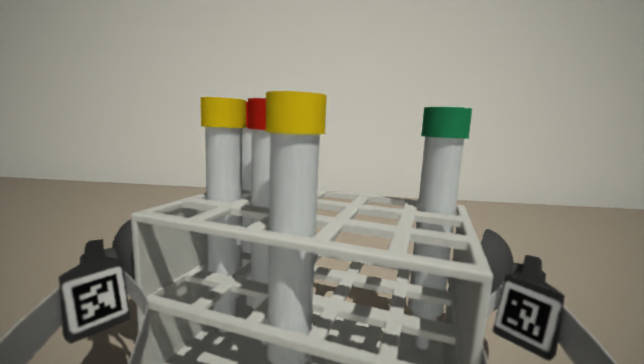

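>>> execute_actions:
  actions:
    - {"r2":{"joints":{"gripper_m":0.179}}}
  cameras: []

>>> execute_actions:
  actions:
    - {"r2":{"joints":{"arm_m":0.0}}}
  cameras: []

>>> execute_actions:
  actions:
    - {"r2":{"base":{"translate_m":-0.36},"joints":{"wrist_yaw_rad":1.57,"gripper_m":0.13,"head_pan_rad":-1.0}}}
  cameras: []

>>> execute_actions:
  actions:
    - {"r2":{"joints":{"arm_m":0.35}}}
  cameras: ["r2_head_camera", "r2_wrist_camera"]

Scene clock: 307.63 s.
r1.base_odometry: x=-0.019 y=+2.180 heading=-2.162 (m, m, rad; r1's odometry frame)
r1.turned_by_wheels: +0.000 (rad since the last result)
r1.turned_by_imu: +0.000 (rad since the last result)
r1.base_tilt: forward=+0.2 right=+0.9 (deg)
r1.lidar_m: 0.73 0.25 0.18 0.17 0.18 0.24 1.89 1.90 1.50 1.48 1.02 2.38
r1.head_depth_mm: 1546 1671 1775 - - - - / 1562 1688 1804 - - - - / 1586 1711 1839 - - - - / 1600 1733 1897 2095 - - - / 1633 1761 1931 2133 - - - / 1655 1800 1965 2157 - - - / 1679 1826 1999 2205 - - -
r1.base_status: not commanded
r1.joint_positions: lift_m=+1.030 arm_m=+0.001 wrist_yaw_rad=+1.820 wrist_pitch_rad=-0.028 wrist_roll_rad=-0.002 gripper_m=+0.042 head_pan_rad=-3.135 head_tilt_rad=-0.498
r1.joint_status: not commanded
r1.on_its_own: gripper_m is held at +0.041, not at your +0.020, by its stall guard, which is not easing now; left_wheel is at rest, and its effort (-21) is outside its rest range (-18 to +18)
r1.motor_effort: left_wheel=-21(21) right_wheel=-4(3) lift_m=+30(30) arm_m=+1(1) wrist_yaw_rad=+0(0) wrist_pitch_rad=+12(13) wrist_roll_rad=+1(1) gripper_m=-22(22) head_pan_rad=-3(3) head_tilt_rad=-1(0) (%)
r1.hand_pose: x=+0.2262 y=-0.0827 z=+1.1374 quat_wxyz=(+0.442, +0.564, -0.425, +0.553) (m; r1's base frame)
r1.wrist_depth_mm: 283 370 576 - - - - / 286 376 579 - - - - / 286 377 593 - - - - / 289 376 553 - - - - / 290 384 131 132 134 - - / 292 356 130 130 131 - - / 294 412 128 129 131 - -
r2.base_odometry: x=-0.428 y=-1.196 heading=+0.219 (m, m, rad; r2's odometry frame)
r2.turned_by_wheels: +0.000 (rad since the last result)
r2.turned_by_imu: +0.000 (rad since the last result)
r2.base_tilt: forward=-0.8 right=+1.3 (deg)
r2.lidar_m: 1.02 1.06 1.47 2.86 1.47 1.63 1.11 0.41 0.30 0.29 0.31 0.42
r2.head_depth_mm: 776 855 711 581 - 546 674 / 774 853 716 582 - 557 675 / 775 853 554 556 - 545 674 / 772 854 528 552 457 524 672 / 775 853 721 552 469 505 671 / 773 855 723 570 470 504 669 / 774 860 726 572 471 503 667
r2.base_status: not commanded
r2.joint_positions: lift_m=+0.850 arm_m=+0.100 wrist_yaw_rad=+0.001 wrist_pitch_rad=-0.018 wrist_roll_rad=+0.001 gripper_m=+0.179 head_pan_rad=-1.563 head_tilt_rad=-0.790
r2.joint_status: all done
r2.motor_effort: left_wheel=+1(1) right_wheel=-3(3) lift_m=+23(24) arm_m=-5(5) wrist_yaw_rad=-1(1) wrist_pitch_rad=+8(8) wrist_roll_rad=-1(0) gripper_m=+0(85) head_pan_rad=-4(4) head_tilt_rad=-4(5) (%)
r2.hand_pose: x=-0.0212 y=-0.5011 z=+0.9602 quat_wxyz=(+0.707, +0.007, -0.707, -0.006) (m; r2's base frame)
r2.wrist_depth_mm: 540 535 532 527 523 513 517 / 561 554 546 541 541 540 524 / 578 569 143 103 547 549 540 / 530 580 147 159 170 565 559 / 326 132 144 108 137 367 384 / - 133 151 132 150 93 252 / 157 143 150 116 126 111 191
pictures: none
No camera images: the call's "cameras" was empty. Leave "cameras" out to get every camera's image.

Scene clock: 309.60 s.
r1.base_odometry: x=-0.019 y=+2.180 heading=-2.162 (m, m, rad; r1's odometry frame)
r1.turned_by_wheels: +0.000 (rad since the last result)
r1.turned_by_imu: +0.000 (rad since the last result)
r1.base_tilt: forward=+0.2 right=+0.8 (deg)
r1.lidar_m: 0.73 0.25 0.18 0.17 0.18 0.24 1.88 1.90 1.50 1.48 1.02 2.39
r1.head_depth_mm: 1539 1665 1778 - - - - / 1566 1685 1792 - - - - / 1583 1716 1829 - - - - / 1606 1738 1890 2086 - - - / 1631 1765 1948 2117 - - - / 1656 1797 1968 2159 - - - / 1672 1820 2001 2191 - - -
r1.base_status: not commanded
r1.joint_positions: lift_m=+1.030 arm_m=+0.001 wrist_yaw_rad=+1.820 wrist_pitch_rad=-0.028 wrist_roll_rad=-0.002 gripper_m=+0.042 head_pan_rad=-3.135 head_tilt_rad=-0.498
r1.joint_status: not commanded
r1.on_its_own: gripper_m is held at +0.041, not at your +0.020, by its stall guard, which is not easing now; left_wheel is at rest, and its effort (-22) is outside its rest range (-18 to +18)
r1.motor_effort: left_wheel=-22(23) right_wheel=-4(4) lift_m=+30(31) arm_m=+1(1) wrist_yaw_rad=-1(0) wrist_pitch_rad=+12(13) wrist_roll_rad=+1(1) gripper_m=-21(21) head_pan_rad=-3(3) head_tilt_rad=+0(1) (%)
r1.hand_pose: x=+0.2262 y=-0.0827 z=+1.1374 quat_wxyz=(+0.442, +0.564, -0.425, +0.553) (m; r1's base frame)
r1.wrist_depth_mm: 284 370 571 - - - - / 285 374 580 - - - - / 288 377 590 - - - - / 288 380 550 - - - - / 291 380 131 132 134 - - / 293 359 129 130 131 - - / 294 410 128 129 130 - -
r2.base_odometry: x=-0.428 y=-1.196 heading=+0.219 (m, m, rad; r2's odometry frame)
r2.turned_by_wheels: +0.000 (rad since the last result)
r2.turned_by_imu: +0.000 (rad since the last result)
r2.base_tilt: forward=-0.8 right=+1.3 (deg)
r2.lidar_m: 1.03 1.07 1.48 2.86 1.48 1.63 1.11 0.41 0.30 0.29 0.31 0.42
r2.head_depth_mm: 774 855 712 564 465 - - / 774 854 713 583 466 - - / 775 857 553 538 - - - / 775 853 528 540 480 524 689 / 773 855 721 564 468 506 670 / 772 856 724 570 470 504 671 / 774 858 726 571 471 503 667
r2.base_status: not commanded
r2.joint_positions: lift_m=+0.850 arm_m=+0.003 wrist_yaw_rad=+0.001 wrist_pitch_rad=-0.018 wrist_roll_rad=+0.001 gripper_m=+0.179 head_pan_rad=-1.563 head_tilt_rad=-0.790
r2.joint_status: all done
joint sent to its limit — the command would take r2.arm_m past its lower limit, so that joint was sent only as far as its limit.
r2.motor_effort: left_wheel=+1(1) right_wheel=-3(3) lift_m=+23(24) arm_m=-5(5) wrist_yaw_rad=-1(2) wrist_pitch_rad=+8(8) wrist_roll_rad=-1(1) gripper_m=+0(0) head_pan_rad=-2(4) head_tilt_rad=-4(3) (%)
r2.hand_pose: x=-0.0213 y=-0.4038 z=+0.9602 quat_wxyz=(+0.707, +0.007, -0.707, -0.006) (m; r2's base frame)
r2.wrist_depth_mm: 640 632 630 619 615 617 608 / 653 653 647 641 630 623 621 / 680 675 666 237 641 642 641 / 532 565 251 236 588 655 654 / 329 330 254 238 323 373 384 / - 220 222 222 227 241 253 / 156 167 170 174 177 176 191
pictures: none
No camera images: the call's "cameras" was empty. Leave "cameras" out to get every camera's image.

Scene clock: 314.50 s.
r1.base_odometry: x=-0.019 y=+2.180 heading=-2.162 (m, m, rad; r1's odometry frame)
r1.turned_by_wheels: +0.000 (rad since the last result)
r1.turned_by_imu: -0.001 (rad since the last result)
r1.base_tilt: forward=+0.1 right=+0.9 (deg)
r1.lidar_m: 0.73 0.25 0.18 0.17 0.18 0.24 1.89 1.90 1.50 1.48 1.02 2.39
r1.head_depth_mm: 1545 1669 1766 - - - - / 1557 1696 1799 - - - - / 1580 1718 1828 - - - - / 1614 1737 1905 2091 - - - / 1629 1769 1942 2116 - - - / 1643 1799 1965 2162 - - - / 1682 1826 1989 2208 - - -
r1.base_status: not commanded
r1.joint_positions: lift_m=+1.030 arm_m=+0.001 wrist_yaw_rad=+1.820 wrist_pitch_rad=-0.028 wrist_roll_rad=-0.002 gripper_m=+0.042 head_pan_rad=-3.135 head_tilt_rad=-0.498
r1.joint_status: not commanded
r1.on_its_own: gripper_m is held at +0.041, not at your +0.020, by its stall guard, which is not easing now; left_wheel is at rest, and its effort (-21) is outside its rest range (-18 to +18)
r1.motor_effort: left_wheel=-21(22) right_wheel=-3(4) lift_m=+30(30) arm_m=+1(1) wrist_yaw_rad=+0(1) wrist_pitch_rad=+13(12) wrist_roll_rad=+1(1) gripper_m=-21(21) head_pan_rad=-3(3) head_tilt_rad=+0(1) (%)
r1.hand_pose: x=+0.2262 y=-0.0827 z=+1.1374 quat_wxyz=(+0.442, +0.564, -0.425, +0.553) (m; r1's base frame)
r1.wrist_depth_mm: 284 370 575 - - - - / 283 372 582 - - - - / 287 376 600 - - - - / 288 379 550 - - - - / 290 379 131 132 133 - - / 291 356 129 130 131 - - / 295 411 128 128 131 - -
r2.base_odometry: x=-0.780 y=-1.274 heading=+0.219 (m, m, rad; r2's odometry frame)
r2.turned_by_wheels: +0.000 (rad since the last result)
r2.turned_by_imu: +0.001 (rad since the last result)
r2.base_tilt: forward=-0.7 right=+1.3 (deg)
r2.lidar_m: 1.38 1.44 2.00 1.24 1.25 1.28 1.24 0.41 0.30 0.29 0.30 0.42
r2.head_depth_mm: 779 847 713 564 465 414 513 / 816 887 714 565 466 432 - / 864 932 718 566 467 467 - / 913 969 592 568 480 587 - / 971 987 636 568 497 702 1130 / 1034 991 698 571 629 827 1176 / 1104 994 726 572 686 1007 1197
r2.base_status: done
r2.joint_positions: lift_m=+0.850 arm_m=+0.003 wrist_yaw_rad=+1.568 wrist_pitch_rad=-0.018 wrist_roll_rad=+0.001 gripper_m=+0.130 head_pan_rad=-1.007 head_tilt_rad=-0.790
r2.joint_status: all done
r2.motor_effort: left_wheel=+1(4) right_wheel=-2(7) lift_m=+23(24) arm_m=-5(5) wrist_yaw_rad=+2(2) wrist_pitch_rad=+8(8) wrist_roll_rad=-1(0) gripper_m=+0(84) head_pan_rad=+4(38) head_tilt_rad=-6(4) (%)
r2.hand_pose: x=+0.2344 y=-0.1487 z=+0.9602 quat_wxyz=(+0.505, +0.504, -0.496, +0.495) (m; r2's base frame)
r2.wrist_depth_mm: - - - - - - 966 / - - - - - - 943 / - - - - - - 942 / - - - - 783 763 796 / - - - - 535 371 346 / - - - - 570 262 250 / - - - - 512 272 185
pictures: none
No camera images: the call's "cameras" was empty. Leave "cameras" out to get every camera's image.

Scene clock: 318.27 s.
r1.base_odometry: x=-0.019 y=+2.180 heading=-2.162 (m, m, rad; r1's odometry frame)
r1.turned_by_wheels: +0.000 (rad since the last result)
r1.turned_by_imu: -0.001 (rad since the last result)
r1.base_tilt: forward=+0.2 right=+0.9 (deg)
r1.lidar_m: 0.72 0.25 0.18 0.17 0.18 0.24 1.89 1.89 1.50 1.48 1.02 2.39
r1.head_depth_mm: 1539 1670 1769 - - - - / 1566 1691 1801 - - - - / 1580 1714 1833 - - - - / 1602 1743 1893 2099 - - - / 1628 1764 1933 2133 - - - / 1652 1789 1954 2163 - - - / 1680 1819 2006 2207 - - -
r1.base_status: not commanded
r1.joint_positions: lift_m=+1.030 arm_m=+0.001 wrist_yaw_rad=+1.820 wrist_pitch_rad=-0.028 wrist_roll_rad=-0.002 gripper_m=+0.042 head_pan_rad=-3.135 head_tilt_rad=-0.498
r1.joint_status: not commanded
r1.on_its_own: gripper_m is held at +0.041, not at your +0.020, by its stall guard, which is not easing now; left_wheel is at rest, and its effort (-22) is outside its rest range (-18 to +18)
r1.motor_effort: left_wheel=-22(23) right_wheel=-4(4) lift_m=+31(30) arm_m=+1(1) wrist_yaw_rad=-1(0) wrist_pitch_rad=+12(13) wrist_roll_rad=+1(1) gripper_m=-22(21) head_pan_rad=-3(3) head_tilt_rad=-1(0) (%)
r1.hand_pose: x=+0.2262 y=-0.0827 z=+1.1374 quat_wxyz=(+0.442, +0.564, -0.425, +0.553) (m; r1's base frame)
r1.wrist_depth_mm: 284 369 579 - - - - / 285 374 586 - - - - / 286 375 591 - - - - / 287 379 560 - - - - / 292 380 131 132 134 - - / 291 356 129 131 131 - - / 295 411 128 128 131 - -
r2.base_odometry: x=-0.780 y=-1.274 heading=+0.219 (m, m, rad; r2's odometry frame)
r2.turned_by_wheels: +0.000 (rad since the last result)
r2.turned_by_imu: +0.001 (rad since the last result)
r2.base_tilt: forward=-0.8 right=+1.3 (deg)
r2.lidar_m: 1.38 1.44 1.99 1.24 1.25 1.28 1.24 0.41 0.30 0.29 0.30 0.42
r2.head_depth_mm: 776 846 740 546 466 414 534 / 816 883 728 555 466 475 603 / 861 931 717 548 467 537 695 / 914 965 591 567 480 609 816 / 973 987 630 568 507 702 990 / 1033 990 697 569 613 830 1176 / 1106 992 726 571 687 1008 1196
r2.base_status: not commanded
r2.joint_positions: lift_m=+0.850 arm_m=+0.350 wrist_yaw_rad=+1.569 wrist_pitch_rad=-0.018 wrist_roll_rad=+0.001 gripper_m=+0.130 head_pan_rad=-1.007 head_tilt_rad=-0.790
r2.joint_status: all done
r2.motor_effort: left_wheel=+2(1) right_wheel=-2(2) lift_m=+23(23) arm_m=+4(7) wrist_yaw_rad=+1(1) wrist_pitch_rad=+8(8) wrist_roll_rad=-1(0) gripper_m=+0(1) head_pan_rad=+4(4) head_tilt_rad=-5(4) (%)
r2.hand_pose: x=+0.2344 y=-0.4951 z=+0.9602 quat_wxyz=(+0.505, +0.504, -0.496, +0.495) (m; r2's base frame)
r2.wrist_depth_mm: - - - - - 801 511 / - - - - - 792 508 / - - - 264 - 781 501 / - - 509 206 693 657 495 / - 342 223 205 353 370 379 / 213 - 220 210 234 260 247 / - 160 169 173 176 170 184
pictures: r2_head_camera (sideways: a quarter turn clockwise sets it upright), r2_wrist_camera
camera_calibration (this result's frames):
r2_head_camera: T_world_to_cam=[[-0.349313, 0.576197, -0.738903, 0.979325], [0.854314, 0.519756, 0.00143213, -0.00954007], [0.384874, -0.630755, -0.67381, 0.83147], [0, 0, 0, 1]] pos_world=[0.0302303, -0.0348718, 1.28389]
r2_wrist_camera: T_world_to_cam=[[-0.0193427, -0.998984, 0.0407021, -0.531324], [-0.140161, -0.0375984, -0.989415, 1.00171], [0.98994, -0.0248428, -0.139291, 0.0480755], [0, 0, 0, 1]] pos_world=[0.0825322, -0.491927, 1.01943]
Images, in order (width x height): r2_head_camera 896x504, r2_wrist_camera 644x364.

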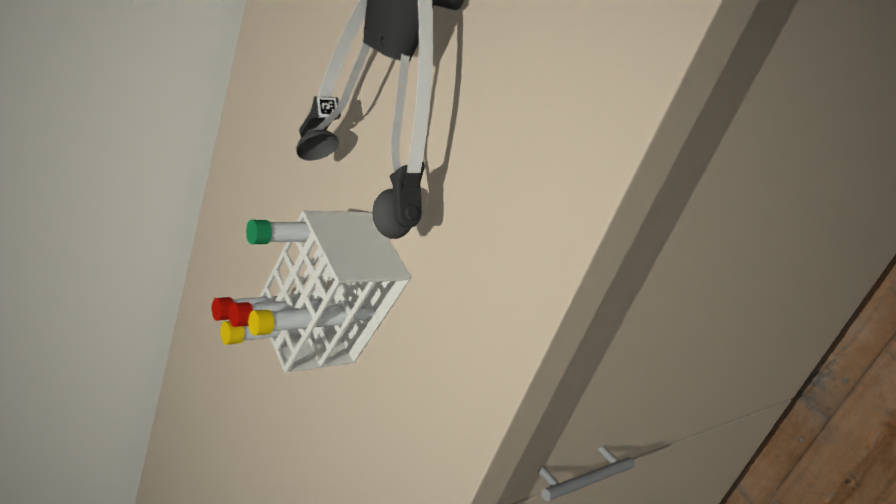

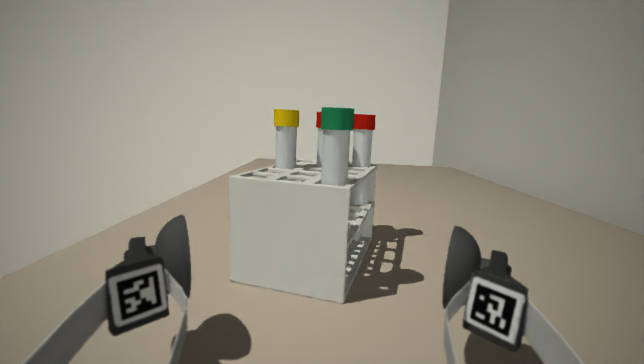

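>>> execute_actions:
  actions:
    - {"r2":{"joints":{"arm_m":0.231,"wrist_yaw_rad":1.27}}}
  cameras: ["r2_wrist_camera"]

Scene clock: 321.23 s.
r1.base_odometry: x=-0.019 y=+2.180 heading=-2.162 (m, m, rad; r1's odometry frame)
r1.turned_by_wheels: +0.000 (rad since the last result)
r1.turned_by_imu: -0.001 (rad since the last result)
r1.base_tilt: forward=+0.2 right=+0.9 (deg)
r1.lidar_m: 0.73 0.25 0.18 0.17 0.18 0.24 1.88 1.90 1.50 1.48 1.01 2.38
r1.head_depth_mm: 1547 1668 1769 - - - - / 1560 1696 1803 - - - - / 1586 1712 1837 - - - - / 1608 1738 1895 2091 - - - / 1630 1764 1943 2126 - - - / 1651 1802 1965 2163 - - - / 1673 1823 1996 2199 - - -
r1.base_status: not commanded
r1.joint_positions: lift_m=+1.030 arm_m=+0.001 wrist_yaw_rad=+1.820 wrist_pitch_rad=-0.028 wrist_roll_rad=-0.002 gripper_m=+0.042 head_pan_rad=-3.135 head_tilt_rad=-0.498
r1.joint_status: not commanded
r1.on_its_own: gripper_m is held at +0.041, not at your +0.020, by its stall guard, which is not easing now; left_wheel is at rest, and its effort (-21) is outside its rest range (-18 to +18)
r1.motor_effort: left_wheel=-21(22) right_wheel=-4(3) lift_m=+30(30) arm_m=+1(2) wrist_yaw_rad=-1(0) wrist_pitch_rad=+13(12) wrist_roll_rad=+1(1) gripper_m=-22(22) head_pan_rad=-3(3) head_tilt_rad=-1(0) (%)
r1.hand_pose: x=+0.2262 y=-0.0827 z=+1.1374 quat_wxyz=(+0.442, +0.564, -0.425, +0.553) (m; r1's base frame)
r1.wrist_depth_mm: 284 370 570 - - - - / 287 373 587 - - - - / 287 375 593 - - - - / 288 381 555 - - - - / 289 383 131 132 133 - - / 293 357 129 130 131 - - / 294 412 128 128 131 - -
r2.base_odometry: x=-0.780 y=-1.274 heading=+0.219 (m, m, rad; r2's odometry frame)
r2.turned_by_wheels: +0.000 (rad since the last result)
r2.turned_by_imu: +0.001 (rad since the last result)
r2.base_tilt: forward=-0.7 right=+1.2 (deg)
r2.lidar_m: 1.38 1.45 1.99 1.24 1.25 1.28 1.24 0.41 0.30 0.29 0.30 0.42
r2.head_depth_mm: 777 846 712 - 455 414 534 / 818 885 743 581 466 475 604 / 863 932 717 566 467 537 693 / 914 969 592 550 479 609 817 / 971 987 635 568 506 702 993 / 1035 991 699 570 615 828 1174 / 1109 994 725 571 687 1005 1204
r2.base_status: not commanded
r2.joint_positions: lift_m=+0.850 arm_m=+0.231 wrist_yaw_rad=+1.271 wrist_pitch_rad=-0.018 wrist_roll_rad=+0.001 gripper_m=+0.130 head_pan_rad=-1.007 head_tilt_rad=-0.790
r2.joint_status: all done
r2.motor_effort: left_wheel=+1(2) right_wheel=-2(3) lift_m=+23(23) arm_m=-5(4) wrist_yaw_rad=-2(3) wrist_pitch_rad=+8(8) wrist_roll_rad=-1(1) gripper_m=+0(0) head_pan_rad=+4(3) head_tilt_rad=-4(4) (%)
r2.hand_pose: x=+0.2230 y=-0.4519 z=+0.9602 quat_wxyz=(+0.573, +0.425, -0.565, +0.414) (m; r2's base frame)
r2.wrist_depth_mm: - - - - 939 615 459 / - - - - 934 617 454 / - - - 318 865 609 463 / - - 598 221 679 593 458 / - 342 319 224 349 374 380 / 227 - 223 228 233 259 246 / - 160 170 173 177 170 184
pictures: r2_wrist_camera
camera_calibration (this result's frames):
r2_wrist_camera: T_world_to_cam=[[-0.311787, -0.94928, 0.0407021, -0.400668], [-0.145023, 0.00520914, -0.989415, 1.02217], [0.939019, -0.314389, -0.139291, -0.0590268], [0, 0, 0, 1]] pos_world=[0.0787418, -0.404228, 1.01943]
Images, in order (width x height): r2_wrist_camera 644x364.

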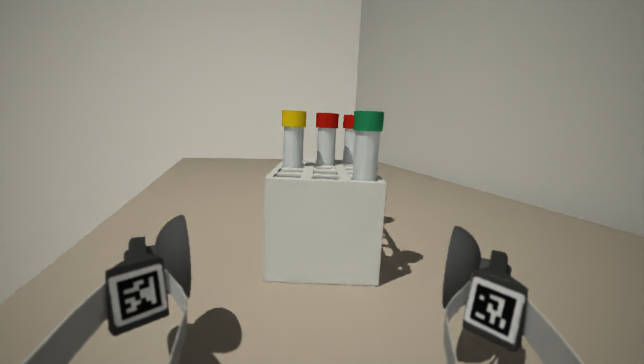

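Well aligned. Advance along the axis.

>>> execute_actions:
  actions:
    - {"r2":{"base":{"translate_m":0.062},"joints":{"arm_m":0.25}}}
  cameras: []

>>> execute_actions:
  actions:
    - {"r2":{"base":{"translate_m":0.062},"joints":{"arm_m":0.269}}}
  cameras: ["r2_wrist_camera", "r2_head_camera"]

Scene clock: 323.10 s.
r1.base_odometry: x=-0.019 y=+2.180 heading=-2.162 (m, m, rad; r1's odometry frame)
r1.turned_by_wheels: +0.000 (rad since the last result)
r1.turned_by_imu: +0.000 (rad since the last result)
r1.base_tilt: forward=+0.1 right=+0.9 (deg)
r1.lidar_m: 0.73 0.25 0.18 0.17 0.18 0.24 1.89 1.90 1.49 1.48 1.02 2.38
r1.head_depth_mm: 1537 1675 1775 - - - - / 1561 1684 1804 - - - - / 1581 1721 1841 - - - - / 1610 1746 1901 2076 - - - / 1635 1773 1925 2121 - - - / 1658 1797 1967 2154 - - - / 1671 1812 1996 2204 - - -
r1.base_status: not commanded
r1.joint_positions: lift_m=+1.030 arm_m=+0.001 wrist_yaw_rad=+1.820 wrist_pitch_rad=-0.028 wrist_roll_rad=-0.002 gripper_m=+0.042 head_pan_rad=-3.135 head_tilt_rad=-0.498
r1.joint_status: not commanded
r1.on_its_own: gripper_m is held at +0.041, not at your +0.020, by its stall guard, which is not easing now; left_wheel is at rest, and its effort (-21) is outside its rest range (-18 to +18)
r1.motor_effort: left_wheel=-21(22) right_wheel=-4(3) lift_m=+30(30) arm_m=+0(1) wrist_yaw_rad=+0(0) wrist_pitch_rad=+12(12) wrist_roll_rad=+1(1) gripper_m=-21(21) head_pan_rad=-3(3) head_tilt_rad=-1(1) (%)
r1.hand_pose: x=+0.2262 y=-0.0827 z=+1.1374 quat_wxyz=(+0.442, +0.564, -0.425, +0.553) (m; r1's base frame)
r1.wrist_depth_mm: 282 368 567 - - - - / 284 370 584 - - - - / 286 374 592 - - - - / 290 380 549 - - - - / 291 380 131 132 134 - - / 292 355 129 130 131 - - / 295 408 128 128 130 - -
r2.base_odometry: x=-0.719 y=-1.261 heading=+0.220 (m, m, rad; r2's odometry frame)
r2.turned_by_wheels: +0.000 (rad since the last result)
r2.turned_by_imu: +0.000 (rad since the last result)
r2.base_tilt: forward=-0.6 right=+1.3 (deg)
r2.lidar_m: 1.32 1.37 1.90 1.25 1.25 1.35 1.31 0.41 0.30 0.29 0.30 0.42
r2.head_depth_mm: 778 845 713 - 465 414 535 / 819 884 742 564 466 477 603 / 864 927 575 552 467 539 695 / 912 968 590 551 479 610 818 / 972 986 695 568 507 704 994 / 1033 988 724 569 616 832 1176 / 1106 992 725 572 711 1006 1201
r2.base_status: done
r2.joint_positions: lift_m=+0.850 arm_m=+0.250 wrist_yaw_rad=+1.271 wrist_pitch_rad=-0.018 wrist_roll_rad=+0.001 gripper_m=+0.130 head_pan_rad=-1.007 head_tilt_rad=-0.790
r2.joint_status: all done
r2.motor_effort: left_wheel=+1(5) right_wheel=-2(5) lift_m=+24(24) arm_m=+4(4) wrist_yaw_rad=-2(1) wrist_pitch_rad=+8(8) wrist_roll_rad=+0(1) gripper_m=+0(0) head_pan_rad=+3(5) head_tilt_rad=-4(5) (%)
r2.hand_pose: x=+0.2230 y=-0.4702 z=+0.9602 quat_wxyz=(+0.573, +0.425, -0.565, +0.414) (m; r2's base frame)
r2.wrist_depth_mm: - - - - 893 592 442 / - - - - 893 596 443 / - - - 232 748 596 442 / - - 597 207 584 569 447 / - 339 272 156 292 371 379 / 214 - 197 161 186 259 247 / - 160 165 165 168 170 184
pictures: none
No camera images: the call's "cameras" was empty. Leave "cameras" out to get every camera's image.

Scene clock: 324.67 s.
r1.base_odometry: x=-0.019 y=+2.180 heading=-2.162 (m, m, rad; r1's odometry frame)
r1.turned_by_wheels: +0.000 (rad since the last result)
r1.turned_by_imu: +0.000 (rad since the last result)
r1.base_tilt: forward=+0.2 right=+0.8 (deg)
r1.lidar_m: 0.73 0.25 0.18 0.17 0.18 0.24 1.89 1.90 1.50 1.48 1.01 2.38
r1.head_depth_mm: 1541 1662 1773 - - - - / 1564 1688 1801 - - - - / 1587 1709 1839 - - - - / 1605 1746 1896 2091 - - - / 1634 1772 1927 2116 - - - / 1642 1791 1955 2155 - - - / 1682 1832 1998 2204 - - -
r1.base_status: not commanded
r1.joint_positions: lift_m=+1.030 arm_m=+0.001 wrist_yaw_rad=+1.820 wrist_pitch_rad=-0.028 wrist_roll_rad=-0.002 gripper_m=+0.042 head_pan_rad=-3.135 head_tilt_rad=-0.498
r1.joint_status: not commanded
r1.on_its_own: gripper_m is held at +0.041, not at your +0.020, by its stall guard, which is not easing now; left_wheel is at rest, and its effort (-21) is outside its rest range (-18 to +18)
r1.motor_effort: left_wheel=-21(22) right_wheel=-4(4) lift_m=+30(31) arm_m=+1(1) wrist_yaw_rad=+0(1) wrist_pitch_rad=+12(12) wrist_roll_rad=+1(1) gripper_m=-21(21) head_pan_rad=-3(3) head_tilt_rad=-1(1) (%)
r1.hand_pose: x=+0.2262 y=-0.0827 z=+1.1374 quat_wxyz=(+0.442, +0.564, -0.425, +0.553) (m; r1's base frame)
r1.wrist_depth_mm: 284 371 580 - - - - / 284 373 577 - - - - / 289 378 590 - - - - / 288 376 566 - - - - / 290 383 131 132 133 - - / 294 358 129 130 131 - - / 294 415 128 129 131 - -
r2.base_odometry: x=-0.659 y=-1.247 heading=+0.220 (m, m, rad; r2's odometry frame)
r2.turned_by_wheels: +0.000 (rad since the last result)
r2.turned_by_imu: +0.000 (rad since the last result)
r2.base_tilt: forward=-0.8 right=+1.3 (deg)
r2.lidar_m: 1.26 1.31 1.82 2.86 1.26 1.41 1.37 0.41 0.30 0.29 0.30 0.42
r2.head_depth_mm: 780 845 739 531 466 414 536 / 818 885 569 548 467 477 606 / 864 931 566 549 467 540 697 / 914 970 669 567 480 613 820 / 969 990 721 569 507 705 997 / 1039 989 723 569 604 831 1172 / 1112 993 727 572 710 1013 1200
r2.base_status: done
r2.joint_positions: lift_m=+0.850 arm_m=+0.269 wrist_yaw_rad=+1.271 wrist_pitch_rad=-0.018 wrist_roll_rad=+0.001 gripper_m=+0.130 head_pan_rad=-1.007 head_tilt_rad=-0.790
r2.joint_status: all done
r2.motor_effort: left_wheel=+1(4) right_wheel=-2(3) lift_m=+24(23) arm_m=+4(4) wrist_yaw_rad=+0(1) wrist_pitch_rad=+8(8) wrist_roll_rad=+0(0) gripper_m=+0(0) head_pan_rad=+3(4) head_tilt_rad=-3(3) (%)
r2.hand_pose: x=+0.2230 y=-0.4892 z=+0.9602 quat_wxyz=(+0.573, +0.425, -0.565, +0.414) (m; r2's base frame)
r2.wrist_depth_mm: 961 - - - 860 568 425 / 975 - - - 811 569 427 / 992 - - 176 99 573 425 / - 677 506 181 103 544 425 / 336 340 120 119 105 370 378 / 214 - 100 100 100 259 246 / - 165 103 103 103 170 184
pictures: r2_head_camera (sideways: a quarter turn clockwise sets it upright), r2_wrist_camera
camera_calibration (this result's frames):
r2_head_camera: T_world_to_cam=[[-0.349335, 0.576185, -0.738902, 0.979324], [0.854295, 0.519787, 0.0014321, -0.0095399], [0.384896, -0.63074, -0.673812, 0.831472], [0, 0, 0, 1]] pos_world=[0.0302316, -0.0348709, 1.28389]
r2_wrist_camera: T_world_to_cam=[[-0.311905, -0.949241, 0.0407019, -0.436087], [-0.145022, 0.0052274, -0.989415, 1.02237], [0.93898, -0.314506, -0.139291, -0.0708108], [0, 0, 0, 1]] pos_world=[0.0787383, -0.441566, 1.01943]
Images, in order (width x height): r2_head_camera 896x504, r2_wrist_camera 644x364.

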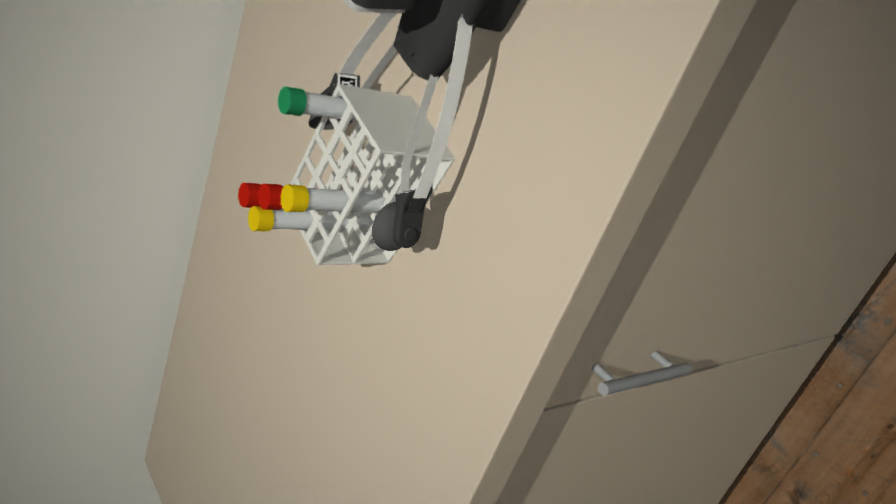

